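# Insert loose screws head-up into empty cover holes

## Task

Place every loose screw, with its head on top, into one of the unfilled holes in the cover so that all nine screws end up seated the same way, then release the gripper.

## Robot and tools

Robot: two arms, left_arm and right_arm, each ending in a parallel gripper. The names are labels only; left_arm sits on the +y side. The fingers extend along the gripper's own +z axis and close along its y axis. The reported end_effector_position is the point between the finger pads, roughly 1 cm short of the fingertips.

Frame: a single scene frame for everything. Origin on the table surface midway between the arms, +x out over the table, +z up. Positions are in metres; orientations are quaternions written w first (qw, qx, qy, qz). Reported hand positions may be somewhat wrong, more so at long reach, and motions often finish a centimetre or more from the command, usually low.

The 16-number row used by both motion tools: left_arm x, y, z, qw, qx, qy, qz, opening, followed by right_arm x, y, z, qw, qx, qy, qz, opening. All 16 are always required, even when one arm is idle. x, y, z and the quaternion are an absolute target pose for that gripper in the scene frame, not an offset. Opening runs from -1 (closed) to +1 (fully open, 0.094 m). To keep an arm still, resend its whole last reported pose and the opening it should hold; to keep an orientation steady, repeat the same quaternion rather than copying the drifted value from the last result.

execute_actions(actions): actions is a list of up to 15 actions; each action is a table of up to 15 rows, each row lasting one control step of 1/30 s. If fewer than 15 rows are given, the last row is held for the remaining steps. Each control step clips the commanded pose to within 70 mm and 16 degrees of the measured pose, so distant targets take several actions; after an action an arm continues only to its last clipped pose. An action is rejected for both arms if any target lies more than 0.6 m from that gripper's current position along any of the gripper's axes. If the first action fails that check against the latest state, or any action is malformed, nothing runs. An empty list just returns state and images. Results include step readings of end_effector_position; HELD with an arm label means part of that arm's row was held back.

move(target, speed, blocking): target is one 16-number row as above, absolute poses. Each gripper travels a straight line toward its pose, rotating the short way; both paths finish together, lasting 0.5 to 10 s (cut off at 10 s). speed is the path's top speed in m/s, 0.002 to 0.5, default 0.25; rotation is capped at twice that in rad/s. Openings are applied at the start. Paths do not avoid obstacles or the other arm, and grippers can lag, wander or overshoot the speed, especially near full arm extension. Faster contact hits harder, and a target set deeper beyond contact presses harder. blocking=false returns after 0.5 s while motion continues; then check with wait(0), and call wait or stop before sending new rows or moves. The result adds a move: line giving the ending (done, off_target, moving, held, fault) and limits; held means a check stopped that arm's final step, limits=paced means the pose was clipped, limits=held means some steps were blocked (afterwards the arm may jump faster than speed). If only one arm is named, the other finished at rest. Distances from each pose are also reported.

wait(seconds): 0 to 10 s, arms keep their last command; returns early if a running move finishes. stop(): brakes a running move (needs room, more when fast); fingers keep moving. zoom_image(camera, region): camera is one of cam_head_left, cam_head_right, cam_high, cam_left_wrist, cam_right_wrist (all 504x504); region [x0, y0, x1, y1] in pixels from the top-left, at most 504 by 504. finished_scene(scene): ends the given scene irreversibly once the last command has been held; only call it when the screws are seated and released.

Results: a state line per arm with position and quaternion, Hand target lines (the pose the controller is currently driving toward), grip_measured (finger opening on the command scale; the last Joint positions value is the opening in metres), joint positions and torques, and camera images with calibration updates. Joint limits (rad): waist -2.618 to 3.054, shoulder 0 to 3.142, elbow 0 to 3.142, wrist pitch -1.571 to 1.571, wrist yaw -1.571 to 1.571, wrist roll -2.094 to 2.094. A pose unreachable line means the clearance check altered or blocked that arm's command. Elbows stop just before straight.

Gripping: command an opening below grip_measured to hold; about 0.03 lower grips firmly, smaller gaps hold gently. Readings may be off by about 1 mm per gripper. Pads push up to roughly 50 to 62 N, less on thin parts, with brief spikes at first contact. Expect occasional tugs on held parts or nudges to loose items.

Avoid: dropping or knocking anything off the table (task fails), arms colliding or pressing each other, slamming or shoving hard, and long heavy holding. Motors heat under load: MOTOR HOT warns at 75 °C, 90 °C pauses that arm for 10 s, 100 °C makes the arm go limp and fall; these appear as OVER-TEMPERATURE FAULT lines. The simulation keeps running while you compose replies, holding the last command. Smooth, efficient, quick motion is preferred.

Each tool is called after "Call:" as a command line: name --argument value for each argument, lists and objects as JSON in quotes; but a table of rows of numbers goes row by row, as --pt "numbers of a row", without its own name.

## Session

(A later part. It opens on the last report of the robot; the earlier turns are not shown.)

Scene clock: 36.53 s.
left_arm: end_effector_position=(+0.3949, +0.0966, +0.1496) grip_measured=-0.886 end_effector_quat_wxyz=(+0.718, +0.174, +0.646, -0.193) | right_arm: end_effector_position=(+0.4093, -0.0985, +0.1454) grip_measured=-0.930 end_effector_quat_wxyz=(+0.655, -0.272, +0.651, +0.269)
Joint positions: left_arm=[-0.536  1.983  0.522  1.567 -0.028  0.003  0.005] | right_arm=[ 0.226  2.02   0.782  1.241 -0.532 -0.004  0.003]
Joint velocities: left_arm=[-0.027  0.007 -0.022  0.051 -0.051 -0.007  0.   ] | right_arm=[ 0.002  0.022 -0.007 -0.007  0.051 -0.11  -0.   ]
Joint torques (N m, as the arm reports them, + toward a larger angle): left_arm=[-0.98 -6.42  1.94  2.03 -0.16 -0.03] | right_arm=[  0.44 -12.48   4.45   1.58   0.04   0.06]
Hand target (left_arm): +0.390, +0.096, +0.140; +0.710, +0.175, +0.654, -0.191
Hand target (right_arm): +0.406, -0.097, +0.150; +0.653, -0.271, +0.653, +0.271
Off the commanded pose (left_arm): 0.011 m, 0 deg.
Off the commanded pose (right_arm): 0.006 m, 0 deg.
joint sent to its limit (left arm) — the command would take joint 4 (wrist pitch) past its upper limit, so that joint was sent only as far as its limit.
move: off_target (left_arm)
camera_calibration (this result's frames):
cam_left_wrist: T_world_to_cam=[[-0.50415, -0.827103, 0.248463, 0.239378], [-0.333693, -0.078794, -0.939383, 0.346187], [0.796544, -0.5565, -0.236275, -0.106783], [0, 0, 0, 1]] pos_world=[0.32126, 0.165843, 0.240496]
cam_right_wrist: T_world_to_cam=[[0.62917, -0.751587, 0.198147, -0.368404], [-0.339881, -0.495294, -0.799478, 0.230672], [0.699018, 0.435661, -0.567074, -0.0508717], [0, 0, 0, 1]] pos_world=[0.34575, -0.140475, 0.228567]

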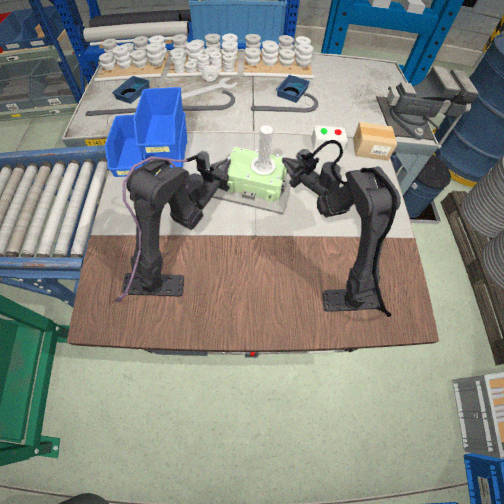

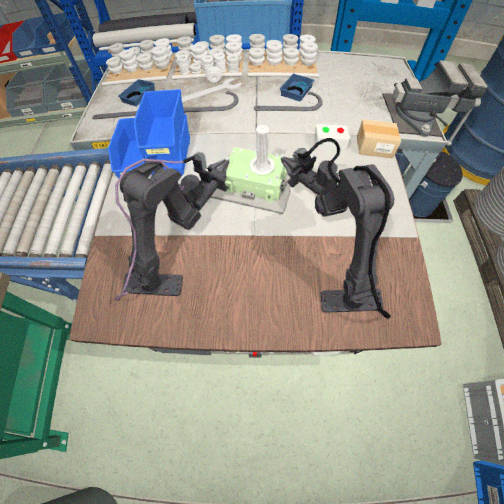

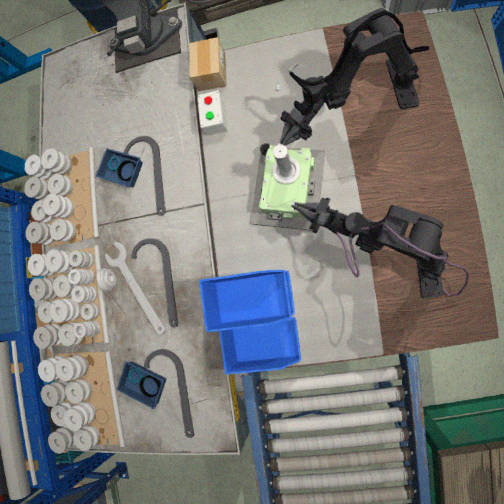

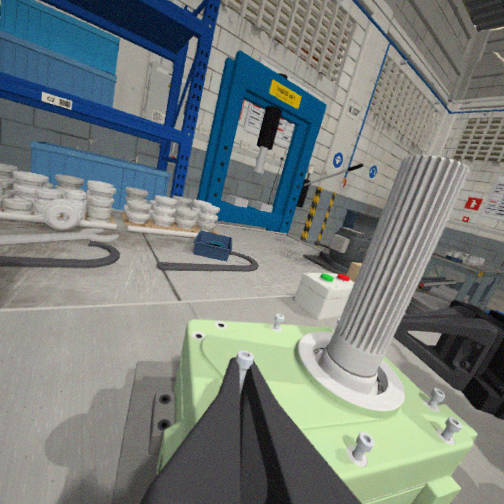

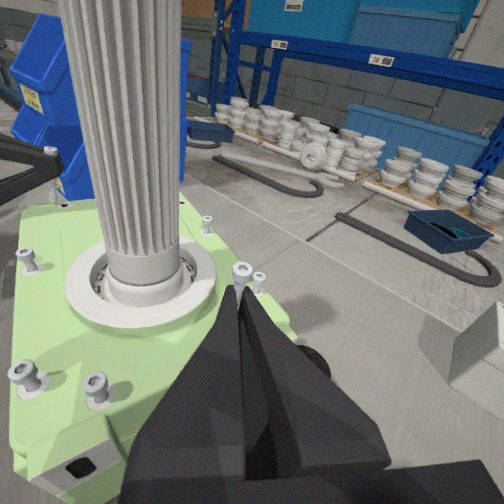

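Call:
move --target '[0.402,0.089,0.148,0.72,0.172,0.643,-0.194,-1, 0.406,-0.097,0.15,0.653,-0.271,0.653,0.271,-1]' --speed 0.04

Call:
zoom_image --camera "cam_right_wrist" --region '[0, 100, 140, 240]'

Scene clock: 38.87 s.
left_arm: end_effector_position=(+0.3984, +0.0945, +0.1454) grip_measured=-0.886 end_effector_quat_wxyz=(+0.716, +0.174, +0.648, -0.193) | right_arm: end_effector_position=(+0.4093, -0.0985, +0.1449) grip_measured=-0.930 end_effector_quat_wxyz=(+0.654, -0.272, +0.652, +0.269)
Joint positions: left_arm=[-0.536  2.007  0.538  1.569 -0.029  0.003  0.005] | right_arm=[ 0.226  2.02   0.782  1.239 -0.532 -0.004  0.003]
Joint velocities: left_arm=[-0.012 -0.002 -0.007  0.066 -0.051  0.037 -0.   ] | right_arm=[ 0.017  0.002 -0.007 -0.007  0.007 -0.007  0.001]
Joint torques (N m, as the arm reports them, + toward a larger angle): left_arm=[-0.9  -6.44  5.18  1.96 -0.14 -0.02] | right_arm=[  0.42 -12.52   4.43   1.6    0.04   0.04]
Hand target (left_arm): +0.402, +0.089, +0.148; +0.720, +0.172, +0.643, -0.194
Hand target (right_arm): +0.406, -0.097, +0.150; +0.653, -0.271, +0.653, +0.271
Off the commanded pose (left_arm): 0.007 m, 1 deg.
Off the commanded pose (right_arm): 0.006 m, 0 deg.
move: done
camera_calibration (this result's frames):
cam_left_wrist: T_world_to_cam=[[-0.502863, -0.827884, 0.248467, 0.240032], [-0.337337, -0.0766906, -0.938255, 0.344291], [0.795822, -0.555631, -0.240711, -0.110895], [0, 0, 0, 1]] pos_world=[0.325098, 0.163507, 0.236699]
cam_right_wrist: T_world_to_cam=[[0.629608, -0.751474, 0.197184, -0.368331], [-0.341651, -0.495753, -0.798438, 0.230791], [0.69776, 0.435334, -0.568872, -0.0504198], [0, 0, 0, 1]] pos_world=[0.345935, -0.140427, 0.228219]

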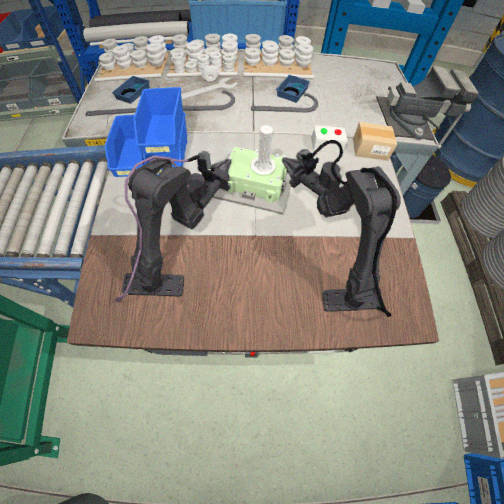

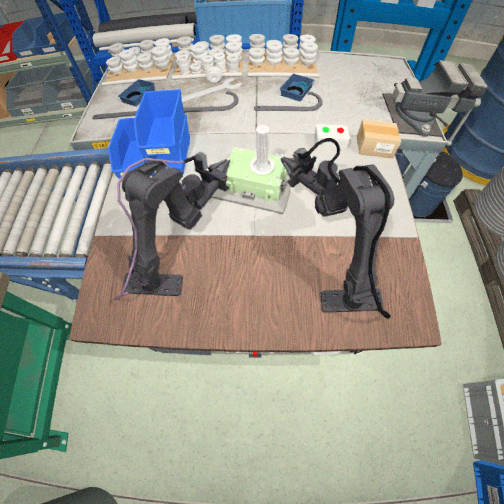

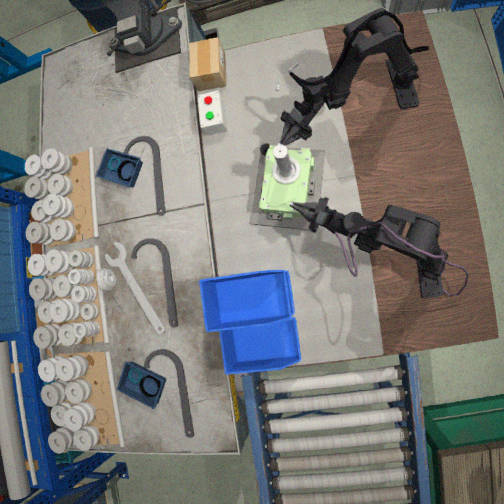

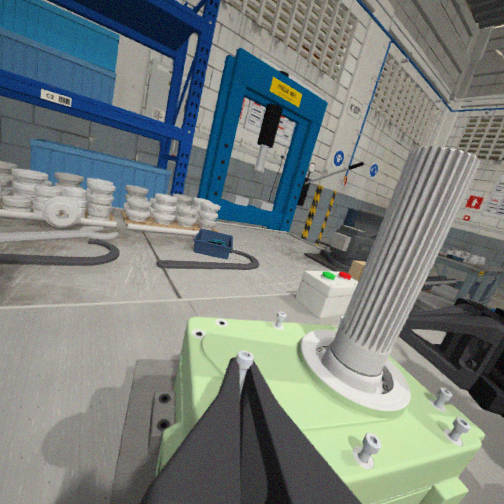

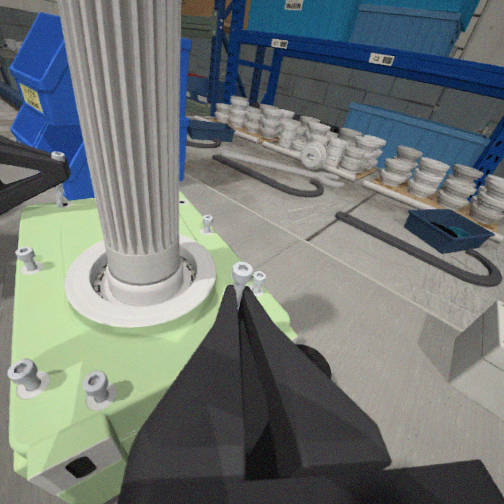

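Region (0, 100, 140, 240) of cam_right_wrist's 504x504 image, scaled by 3.600, with more detail than that image has.

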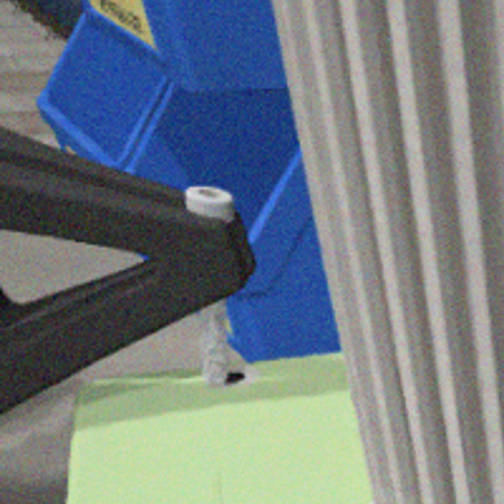

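Close; 3 mm more in +x and press down.

Call:
move --target '[0.407,0.092,0.128,0.72,0.172,0.643,-0.194,-1, 0.406,-0.097,0.15,0.653,-0.271,0.653,0.271,-1]' --speed 0.03

Call:
zoom_image --camera "cam_right_wrist" --region '[0, 100, 140, 240]'

Scene clock: 39.83 s.
left_arm: end_effector_position=(+0.4032, +0.0915, +0.1412) grip_measured=-0.886 end_effector_quat_wxyz=(+0.717, +0.174, +0.647, -0.193) | right_arm: end_effector_position=(+0.4093, -0.0985, +0.1448) grip_measured=-0.930 end_effector_quat_wxyz=(+0.654, -0.272, +0.652, +0.269)
Joint positions: left_arm=[-0.536  2.039  0.562  1.578 -0.029  0.003  0.005] | right_arm=[ 0.226  2.02   0.782  1.239 -0.532 -0.004  0.003]
Joint velocities: left_arm=[ 0.027  0.002 -0.012 -0.051 -0.051 -0.022 -0.   ] | right_arm=[-0.002  0.012 -0.007  0.022 -0.007  0.081 -0.   ]
Joint torques (N m, as the arm reports them, + toward a larger angle): left_arm=[ 0.63 -5.18  3.97  1.91  0.05 -0.04] | right_arm=[  0.45 -12.5    4.42   1.58   0.03   0.05]
Hand target (left_arm): +0.407, +0.092, +0.129; +0.708, +0.176, +0.657, -0.191
Hand target (right_arm): +0.406, -0.097, +0.150; +0.653, -0.271, +0.653, +0.271
Off the commanded pose (left_arm): 0.014 m, 1 deg.
Off the commanded pose (right_arm): 0.006 m, 0 deg.
joint sent to its limit (left arm) — the command would take joint 4 (wrist pitch) past its upper limit, so that joint was sent only as far as its limit.
move: off_target (left_arm)
camera_calibration (this result's frames):
cam_left_wrist: T_world_to_cam=[[-0.503024, -0.827785, 0.248473, 0.241079], [-0.336729, -0.0770675, -0.938443, 0.34159], [0.795978, -0.555728, -0.239972, -0.117568], [0, 0, 0, 1]] pos_world=[0.329873, 0.160551, 0.232448]
cam_right_wrist: T_world_to_cam=[[0.62968, -0.751455, 0.197024, -0.368319], [-0.341946, -0.49583, -0.798264, 0.23081], [0.69755, 0.43528, -0.569171, -0.0503444], [0, 0, 0, 1]] pos_world=[0.345966, -0.140419, 0.228161]

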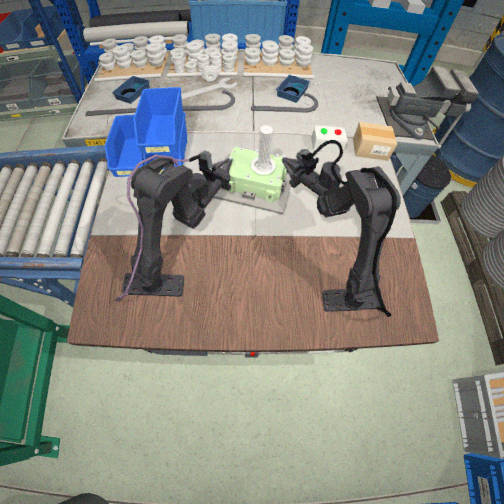

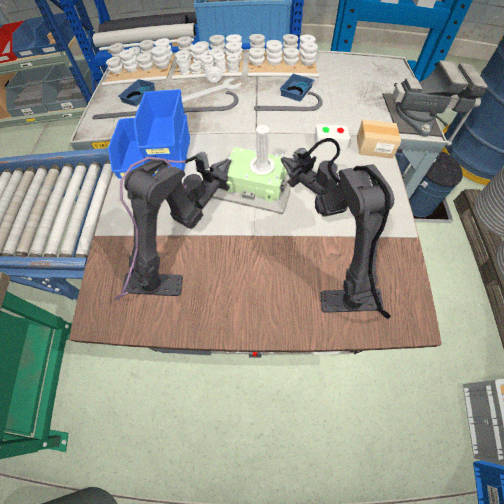

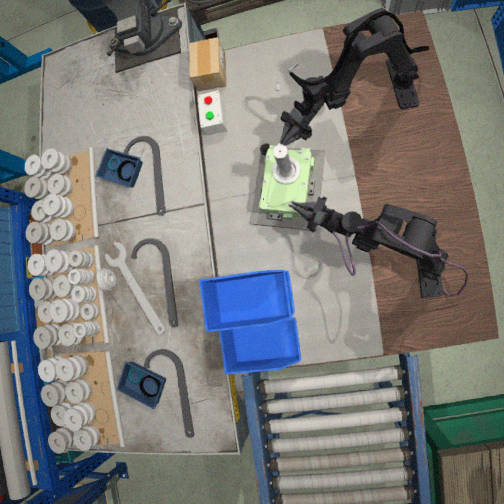

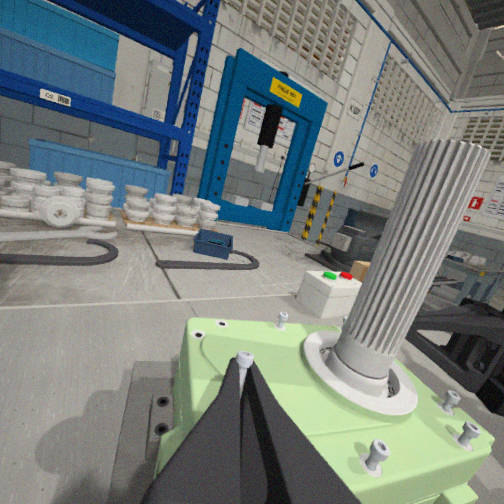

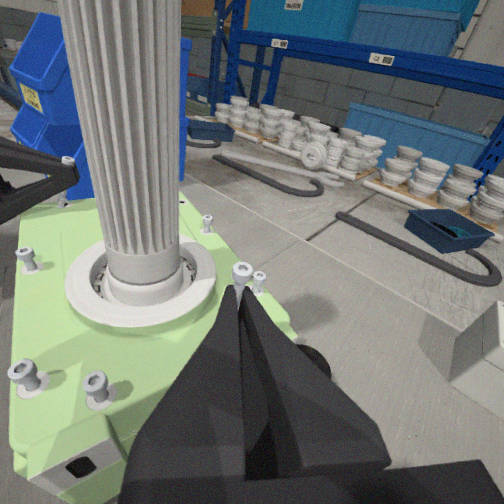

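Region (0, 100, 140, 240) of cam_right_wrist's 504x504 image, scaled by 3.600, with more detail than that image has.

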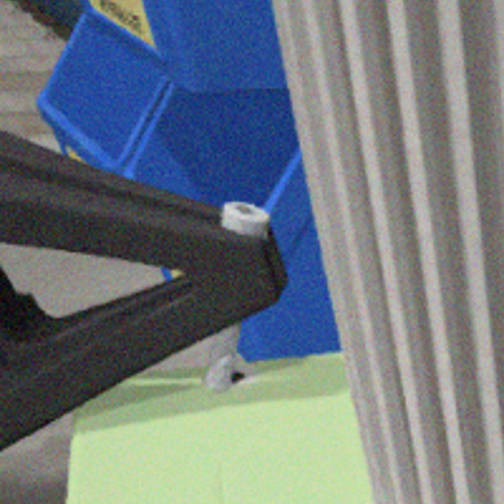

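Call:
move --target '[0.382,0.104,0.135,0.70,0.178,0.665,-0.188,-1, 0.406,-0.097,0.15,0.653,-0.271,0.653,0.271,-1]' --speed 0.03

Call:
zoom_image --camera "cam_right_wrist" --region '[0, 100, 140, 240]'

Scene clock: 41.03 s.
left_arm: end_effector_position=(+0.3872, +0.1014, +0.1417) grip_measured=-0.886 end_effector_quat_wxyz=(+0.710, +0.176, +0.654, -0.191) | right_arm: end_effector_position=(+0.4093, -0.0985, +0.1448) grip_measured=-0.930 end_effector_quat_wxyz=(+0.654, -0.272, +0.652, +0.269)
Joint positions: left_arm=[-0.536  1.977  0.481  1.578 -0.029  0.003  0.005] | right_arm=[ 0.226  2.02   0.782  1.239 -0.532 -0.004  0.003]
Joint velocities: left_arm=[ 0.007  0.007 -0.012  0.037  0.037  0.066  0.001] | right_arm=[ 0.007  0.002 -0.017 -0.051 -0.066  0.037  0.   ]
Joint torques (N m, as the arm reports them, + toward a larger angle): left_arm=[-0.24 -8.13  1.18  1.76 -0.07 -0.03] | right_arm=[  0.43 -12.49   4.43   1.6    0.04   0.05]
Hand target (left_arm): +0.382, +0.104, +0.135; +0.700, +0.178, +0.665, -0.188
Hand target (right_arm): +0.406, -0.097, +0.150; +0.653, -0.271, +0.653, +0.271
Off the commanded pose (left_arm): 0.009 m, 2 deg.
Off the commanded pose (right_arm): 0.006 m, 0 deg.
move: done
camera_calibration (this result's frames):
cam_left_wrist: T_world_to_cam=[[-0.498916, -0.830328, 0.248271, 0.239806], [-0.352212, -0.0674827, -0.933484, 0.341718], [0.791852, -0.553174, -0.258783, -0.0951314], [0, 0, 0, 1]] pos_world=[0.31533, 0.169553, 0.234833]
cam_right_wrist: T_world_to_cam=[[0.62968, -0.751455, 0.197024, -0.368319], [-0.341946, -0.49583, -0.798264, 0.23081], [0.69755, 0.43528, -0.569171, -0.0503444], [0, 0, 0, 1]] pos_world=[0.345966, -0.140419, 0.228161]

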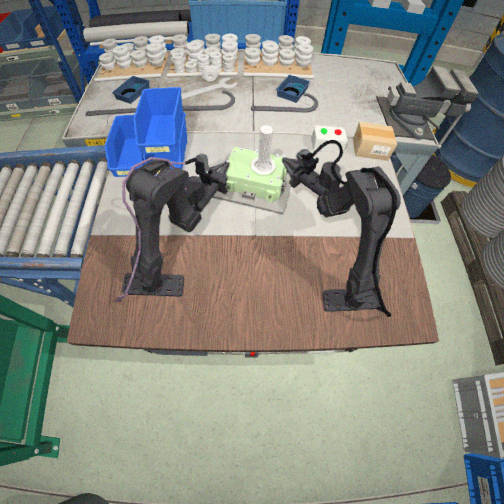

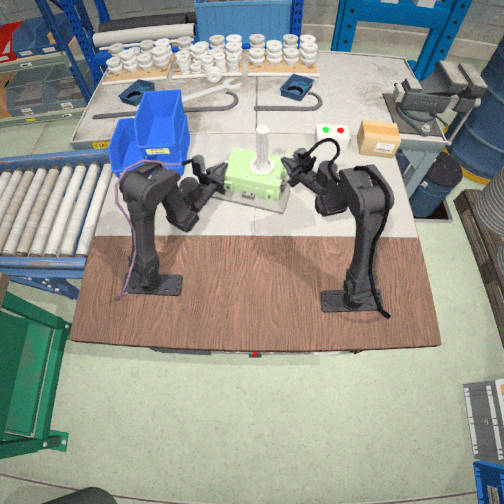

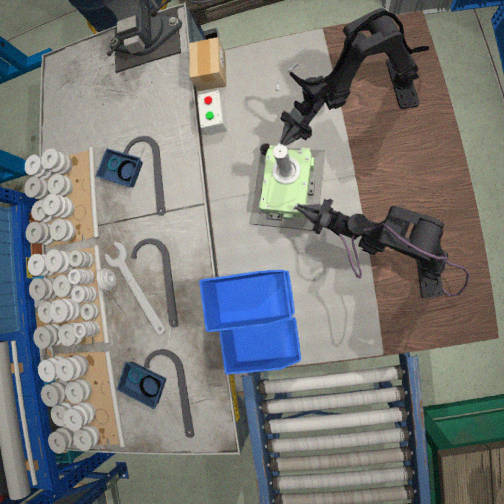

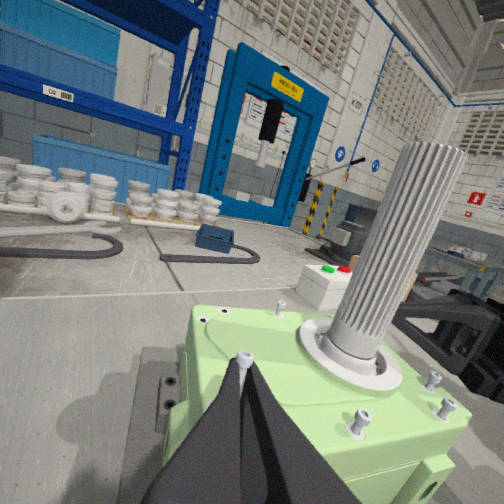

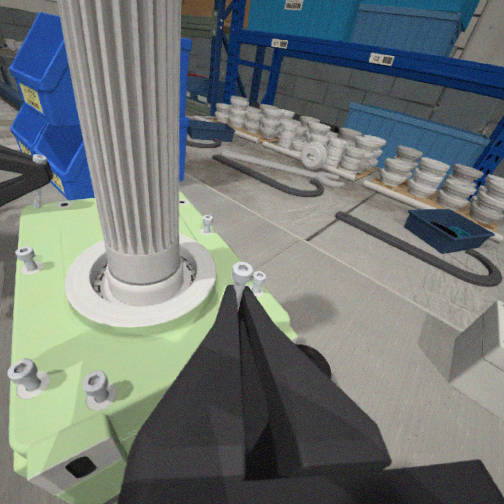

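Region (0, 100, 140, 240) of cam_right_wrist's 504x504 image, scaled by 3.600, with more detail than that image has.

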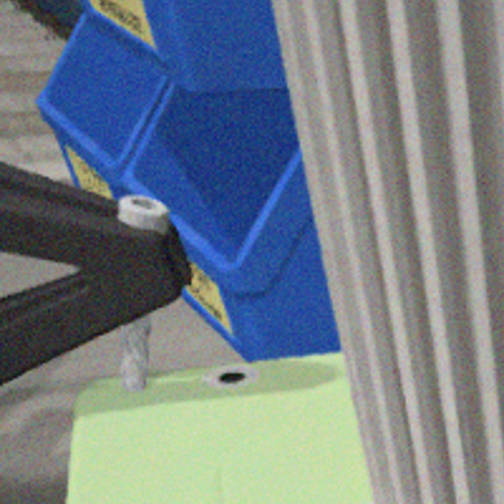

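Call:
move --target '[0.33,0.2,0.2,0.683,0.183,0.683,-0.183,-1, 0.406,-0.097,0.15,0.653,-0.271,0.653,0.271,-1]'

Call:
move --target '[0.30,0.3,0.06,0,0,1,0,-1, 0.406,-0.097,0.15,0.653,-0.271,0.653,0.271,-1]'

Call:
move --target '[0.30,0.3,0.004,0,0,1,0,-1, 0.406,-0.097,0.15,0.653,-0.271,0.653,0.271,-1]' --speed 0.05

Call:
execute_actions --actions '[[[0.30,0.3,0.004,0,0,1,0,-0.5, 0.406,-0.097,0.15,0.653,-0.271,0.653,0.271,-1]],[[0.292,0.3,0.004,0,0,1,0,-0.5, 0.406,-0.097,0.15,0.653,-0.271,0.653,0.271,-1]]]'

Scene clock: 42.77 s.
left_arm: end_effector_position=(+0.3284, +0.1980, +0.1848) grip_measured=-0.886 end_effector_quat_wxyz=(+0.672, +0.181, +0.694, -0.184) | right_arm: end_effector_position=(+0.4093, -0.0985, +0.1448) grip_measured=-0.930 end_effector_quat_wxyz=(+0.654, -0.272, +0.652, +0.269)
Joint positions: left_arm=[-0.249  1.201  0.208  0.962  0.255 -0.005  0.005] | right_arm=[ 0.226  2.02   0.782  1.239 -0.532 -0.004  0.003]
Joint velocities: left_arm=[-0.027 -0.012  0.002  0.022 -0.022 -0.022 -0.   ] | right_arm=[-0.007 -0.007 -0.012  0.007  0.007 -0.037 -0.001]
Joint torques (N m, as the arm reports them, + toward a larger angle): left_arm=[ 1.03 -4.81  6.61  1.85  0.14  0.04] | right_arm=[  0.45 -12.5    4.44   1.6    0.04   0.04]
Hand target (left_arm): +0.330, +0.200, +0.198; +0.683, +0.183, +0.683, -0.182
Hand target (right_arm): +0.406, -0.097, +0.150; +0.653, -0.271, +0.653, +0.271
Off the commanded pose (left_arm): 0.015 m, 2 deg.
Off the commanded pose (right_arm): 0.006 m, 0 deg.
move: off_target (left_arm)
camera_calibration (this result's frames):
cam_left_wrist: T_world_to_cam=[[-0.470474, -0.842938, 0.260978, 0.270716], [-0.446675, -0.0275664, -0.894272, 0.383662], [0.76101, -0.537304, -0.36355, 0.0423658], [0, 0, 0, 1]] pos_world=[0.266496, 0.261536, 0.28785]
cam_right_wrist: T_world_to_cam=[[0.62968, -0.751455, 0.197024, -0.368319], [-0.341946, -0.49583, -0.798264, 0.23081], [0.69755, 0.43528, -0.569171, -0.0503444], [0, 0, 0, 1]] pos_world=[0.345966, -0.140419, 0.228161]

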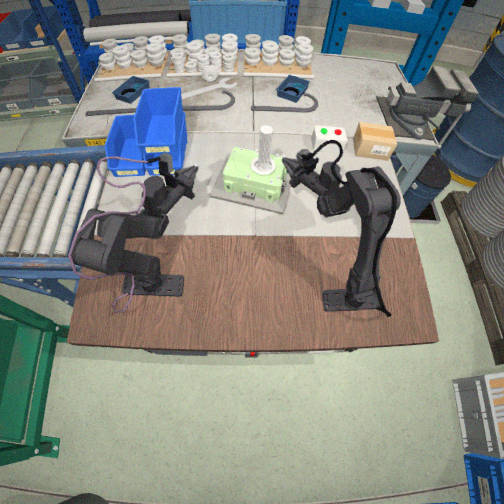

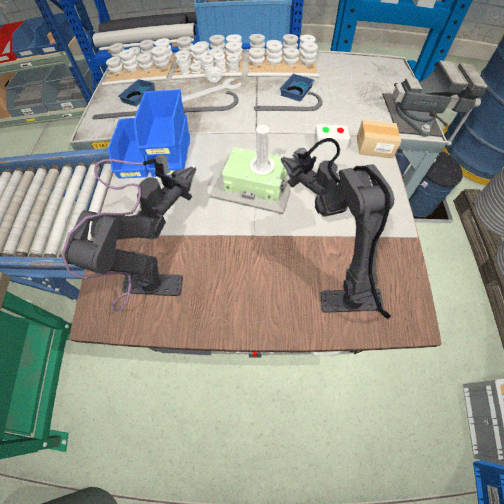

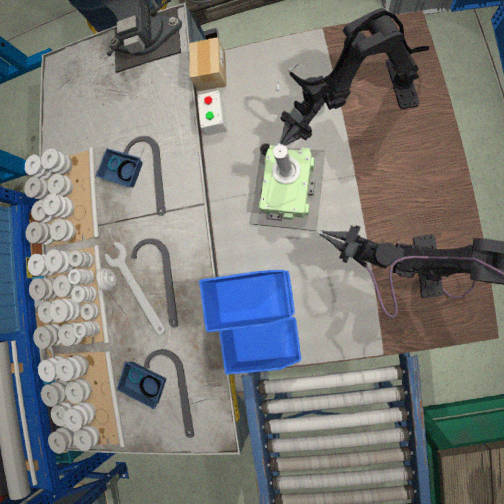

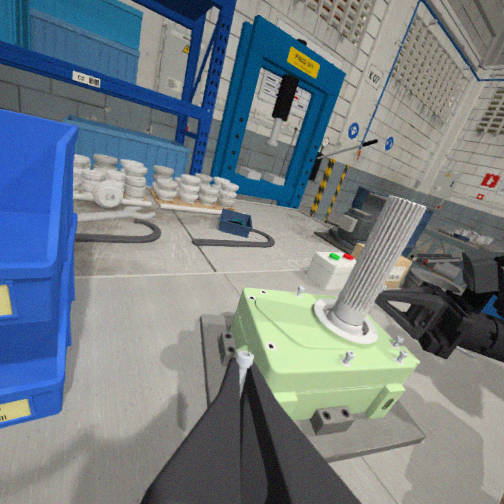

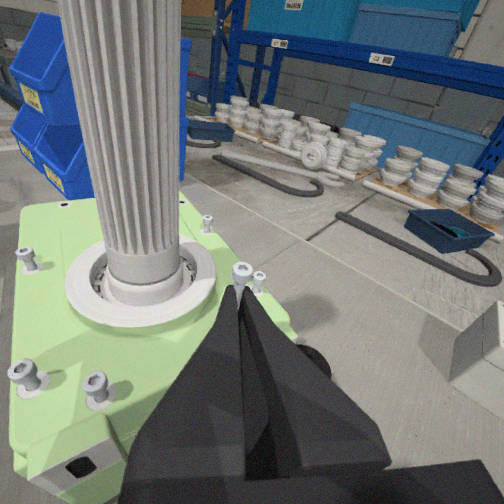

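Scene clock: 46.57 s.
left_arm: end_effector_position=(+0.2937, +0.2947, +0.0553) grip_measured=-0.886 end_effector_quat_wxyz=(-0.006, +0.015, +1.000, -0.004) | right_arm: end_effector_position=(+0.4093, -0.0985, +0.1448) grip_measured=-0.930 end_effector_quat_wxyz=(+0.654, -0.272, +0.652, +0.269)
Joint positions: left_arm=[-0.111  1.713  1.166 -1.034  0.009 -0.099  0.005] | right_arm=[ 0.226  2.02   0.782  1.239 -0.532 -0.004  0.003]
Joint velocities: left_arm=[-0.007  0.022  0.002 -0.037  0.051  0.081 -0.001] | right_arm=[ 0.002 -0.007  0.007  0.125 -0.037  0.022 -0.001]
Joint torques (N m, as the arm reports them, + toward a larger angle): left_arm=[ 1.   -6.28  7.17  0.11 -0.17 -0.09] | right_arm=[  0.44 -12.49   4.42   1.6    0.03   0.04]
Hand target (left_arm): +0.300, +0.300, +0.060; +0.000, +0.004, +1.000, +0.003
Hand target (right_arm): +0.406, -0.097, +0.150; +0.653, -0.271, +0.653, +0.271
Off the commanded pose (left_arm): 0.009 m, 2 deg.
Off the commanded pose (right_arm): 0.006 m, 0 deg.
move: done
camera_calibration (this result's frames):
cam_left_wrist: T_world_to_cam=[[0.219294, -0.975658, -0.000715189, 0.2208], [-0.910807, -0.204981, 0.358347, 0.374323], [-0.349771, -0.0779322, -0.933588, 0.296027], [0, 0, 0, 1]] pos_world=[0.396058, 0.315224, 0.142388]
cam_right_wrist: T_world_to_cam=[[0.62968, -0.751455, 0.197024, -0.368319], [-0.341946, -0.49583, -0.798264, 0.23081], [0.69755, 0.43528, -0.569171, -0.0503444], [0, 0, 0, 1]] pos_world=[0.345966, -0.140419, 0.228161]

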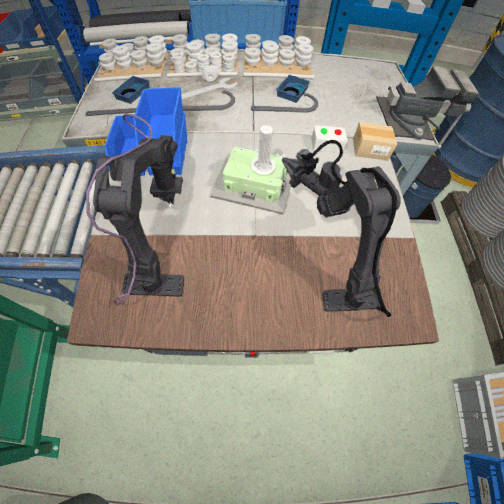

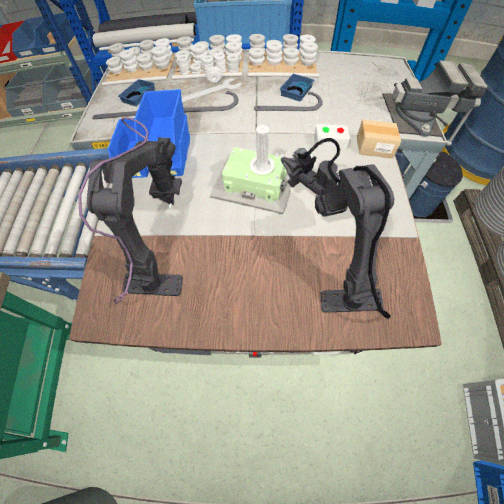

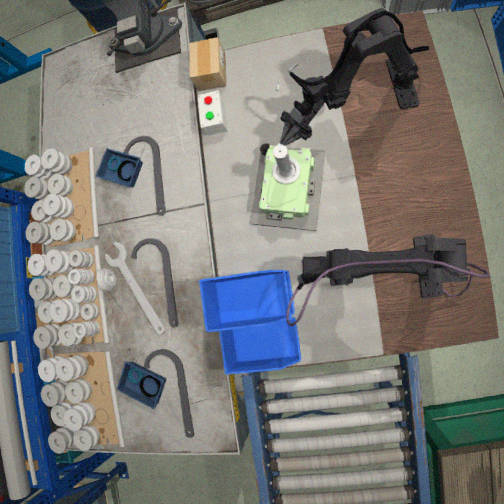

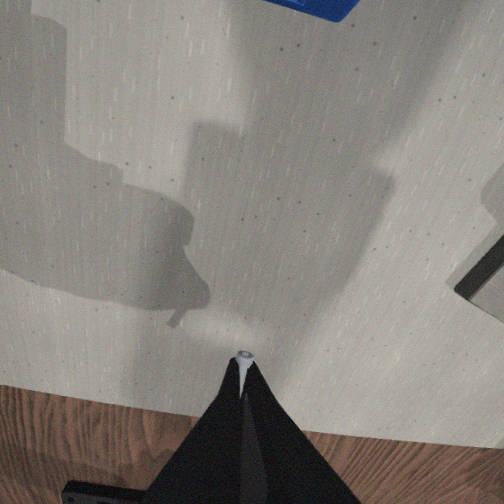

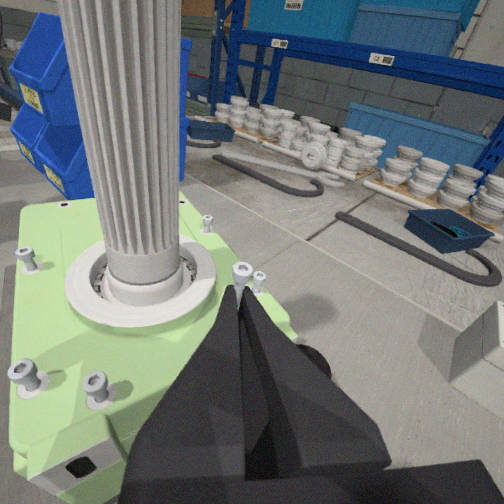

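Scene clock: 47.83 s.
left_arm: end_effector_position=(+0.2977, +0.2942, +0.0175) grip_measured=-0.886 end_effector_quat_wxyz=(-0.003, +0.013, +1.000, -0.004) | right_arm: end_effector_position=(+0.4093, -0.0985, +0.1448) grip_measured=-0.930 end_effector_quat_wxyz=(+0.654, -0.272, +0.652, +0.269)
Joint positions: left_arm=[-0.111  1.778  1.082 -0.881  0.009 -0.103  0.005] | right_arm=[ 0.226  2.02   0.782  1.239 -0.532 -0.004  0.003]
Joint velocities: left_arm=[ 0.012 -0.007  0.012 -0.022  0.007 -0.022 -0.001] | right_arm=[-0.022  0.007 -0.027 -0.051 -0.007 -0.051  0.   ]
Joint torques (N m, as the arm reports them, + toward a larger angle): left_arm=[ 1.22 -5.39  2.6   0.84 -0.11 -0.09] | right_arm=[  0.44 -12.5    4.42   1.59   0.04   0.05]
Hand target (left_arm): +0.299, +0.300, +0.005; -0.001, +0.000, +1.000, +0.000
Hand target (right_arm): +0.406, -0.097, +0.150; +0.653, -0.271, +0.653, +0.271
Off the commanded pose (left_arm): 0.015 m, 2 deg.
Off the commanded pose (right_arm): 0.006 m, 0 deg.
move: off_target (left_arm)
camera_calibration (this result's frames):
cam_left_wrist: T_world_to_cam=[[0.223386, -0.97473, 0.000819617, 0.217868], [-0.911546, -0.208608, 0.354355, 0.392765], [-0.345229, -0.079905, -0.935111, 0.261371], [0, 0, 0, 1]] pos_world=[0.399588, 0.315181, 0.105054]
cam_right_wrist: T_world_to_cam=[[0.62968, -0.751455, 0.197024, -0.368319], [-0.341946, -0.49583, -0.798264, 0.23081], [0.69755, 0.43528, -0.569171, -0.0503444], [0, 0, 0, 1]] pos_world=[0.345966, -0.140419, 0.228161]

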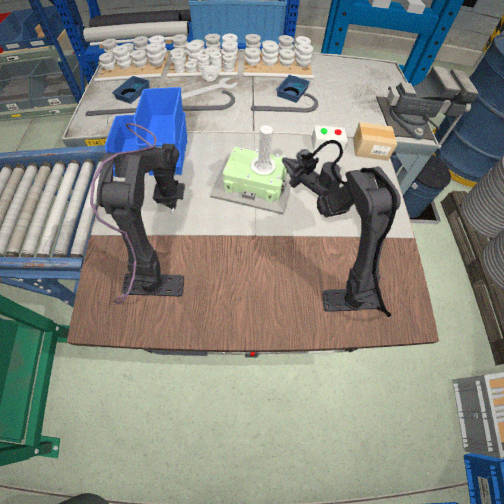

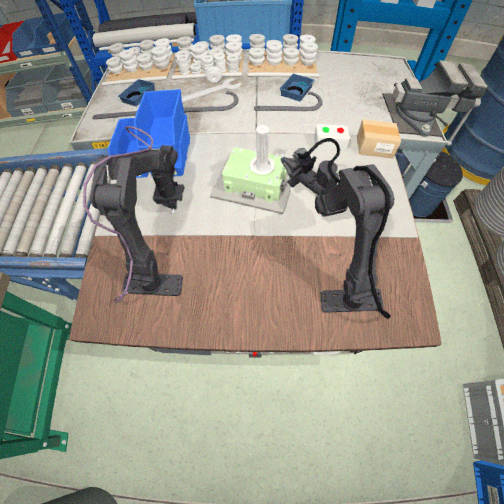

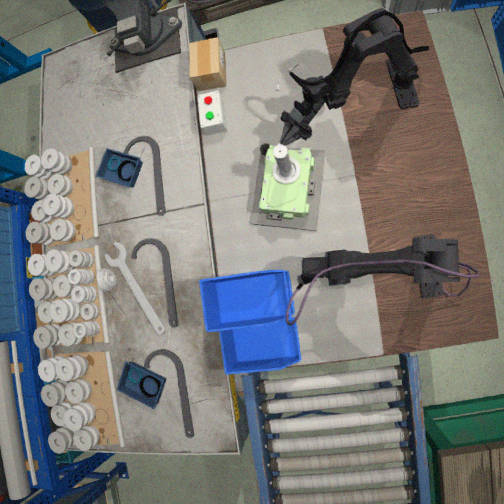

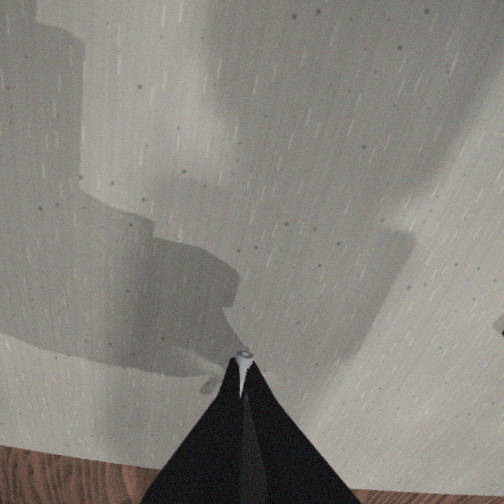

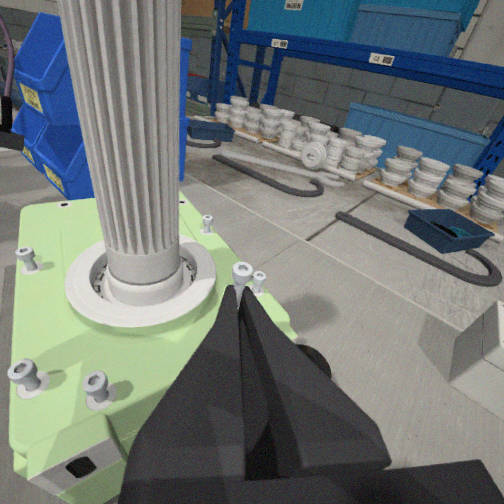

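Scene clock: 48.83 s.
left_arm: end_effector_position=(+0.2992, +0.2935, +0.0159) grip_measured=-0.502 end_effector_quat_wxyz=(+0.008, +0.011, +1.000, -0.007) | right_arm: end_effector_position=(+0.4093, -0.0985, +0.1448) grip_measured=-0.930 end_effector_quat_wxyz=(+0.654, -0.272, +0.652, +0.269)
Joint positions: left_arm=[-0.11   1.766  1.06  -0.847  0.012 -0.107  0.023] | right_arm=[ 0.226  2.02   0.782  1.239 -0.532 -0.004  0.003]
Joint velocities: left_arm=[-0.012  0.012 -0.017 -0.081 -0.022  0.051 -0.001] | right_arm=[-0.007 -0.002 -0.012 -0.037  0.022 -0.037 -0.   ]
Joint torques (N m, as the arm reports them, + toward a larger angle): left_arm=[ 0.92 -6.36  1.68  0.62 -0.15 -0.1 ] | right_arm=[  0.42 -12.53   4.44   1.59   0.03   0.04]
Hand target (left_arm): +0.292, +0.300, +0.004; -0.001, +0.000, +1.000, +0.000
Hand target (right_arm): +0.406, -0.097, +0.150; +0.653, -0.271, +0.653, +0.271
Off the commanded pose (left_arm): 0.015 m, 2 deg.
Off the commanded pose (right_arm): 0.006 m, 0 deg.
Step readings (end_effector_position; steps 1 to 15: 1st action; 16 to 30: 2nd action):
0: left_arm (+0.2977, +0.2942, +0.0175) | right_arm (+0.4093, -0.0985, +0.1448)
1: left_arm (+0.2979, +0.2942, +0.0174) | right_arm (+0.4093, -0.0985, +0.1448)
2: left_arm (+0.2989, +0.2940, +0.0164) | right_arm (+0.4093, -0.0985, +0.1448)
4: left_arm (+0.2997, +0.2935, +0.0164) | right_arm (+0.4093, -0.0985, +0.1448)
8: left_arm (+0.2997, +0.2935, +0.0164) | right_arm (+0.4093, -0.0985, +0.1448)
15: left_arm (+0.2997, +0.2935, +0.0164) | right_arm (+0.4093, -0.0985, +0.1448)
16: left_arm (+0.2991, +0.2935, +0.0158) | right_arm (+0.4093, -0.0985, +0.1448)
17: left_arm (+0.2991, +0.2935, +0.0158) | right_arm (+0.4093, -0.0985, +0.1448)
19: left_arm (+0.2992, +0.2935, +0.0158) | right_arm (+0.4093, -0.0985, +0.1448)
23: left_arm (+0.2991, +0.2935, +0.0158) | right_arm (+0.4093, -0.0985, +0.1448)
30: end_effector_position above
camera_calibration (this result's frames):
cam_left_wrist: T_world_to_cam=[[0.22805, -0.973573, 0.012166, 0.214943], [-0.918295, -0.210915, 0.335036, 0.397576], [-0.323616, -0.087577, -0.942127, 0.256169], [0, 0, 0, 1]] pos_world=[0.398975, 0.315552, 0.105527]
cam_right_wrist: T_world_to_cam=[[0.62968, -0.751455, 0.197024, -0.368319], [-0.341946, -0.49583, -0.798264, 0.23081], [0.69755, 0.43528, -0.569171, -0.0503444], [0, 0, 0, 1]] pos_world=[0.345966, -0.140419, 0.228161]

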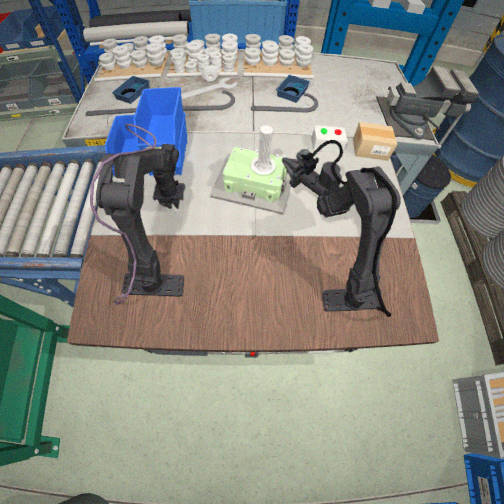

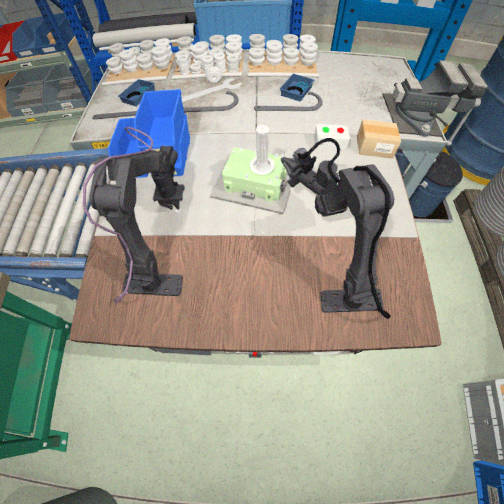

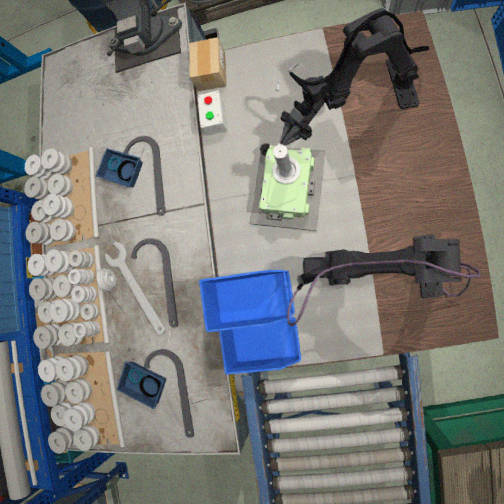

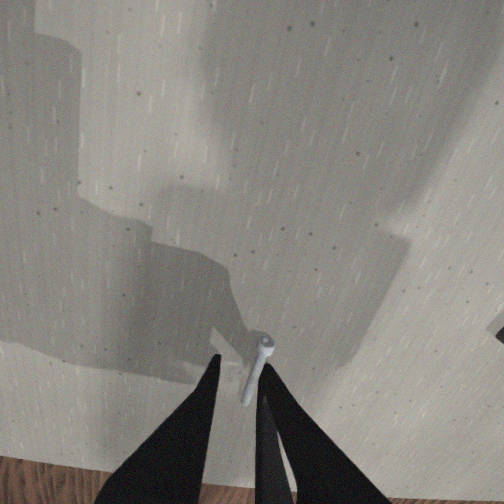

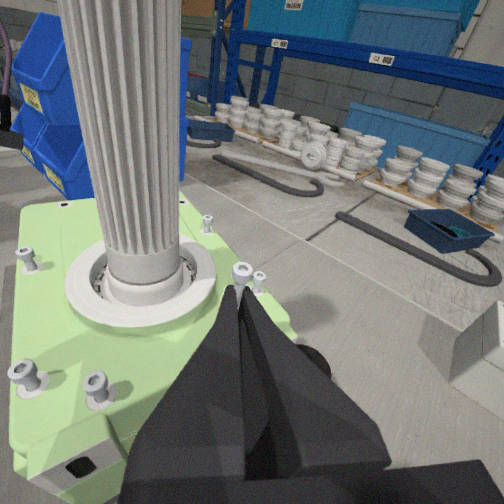

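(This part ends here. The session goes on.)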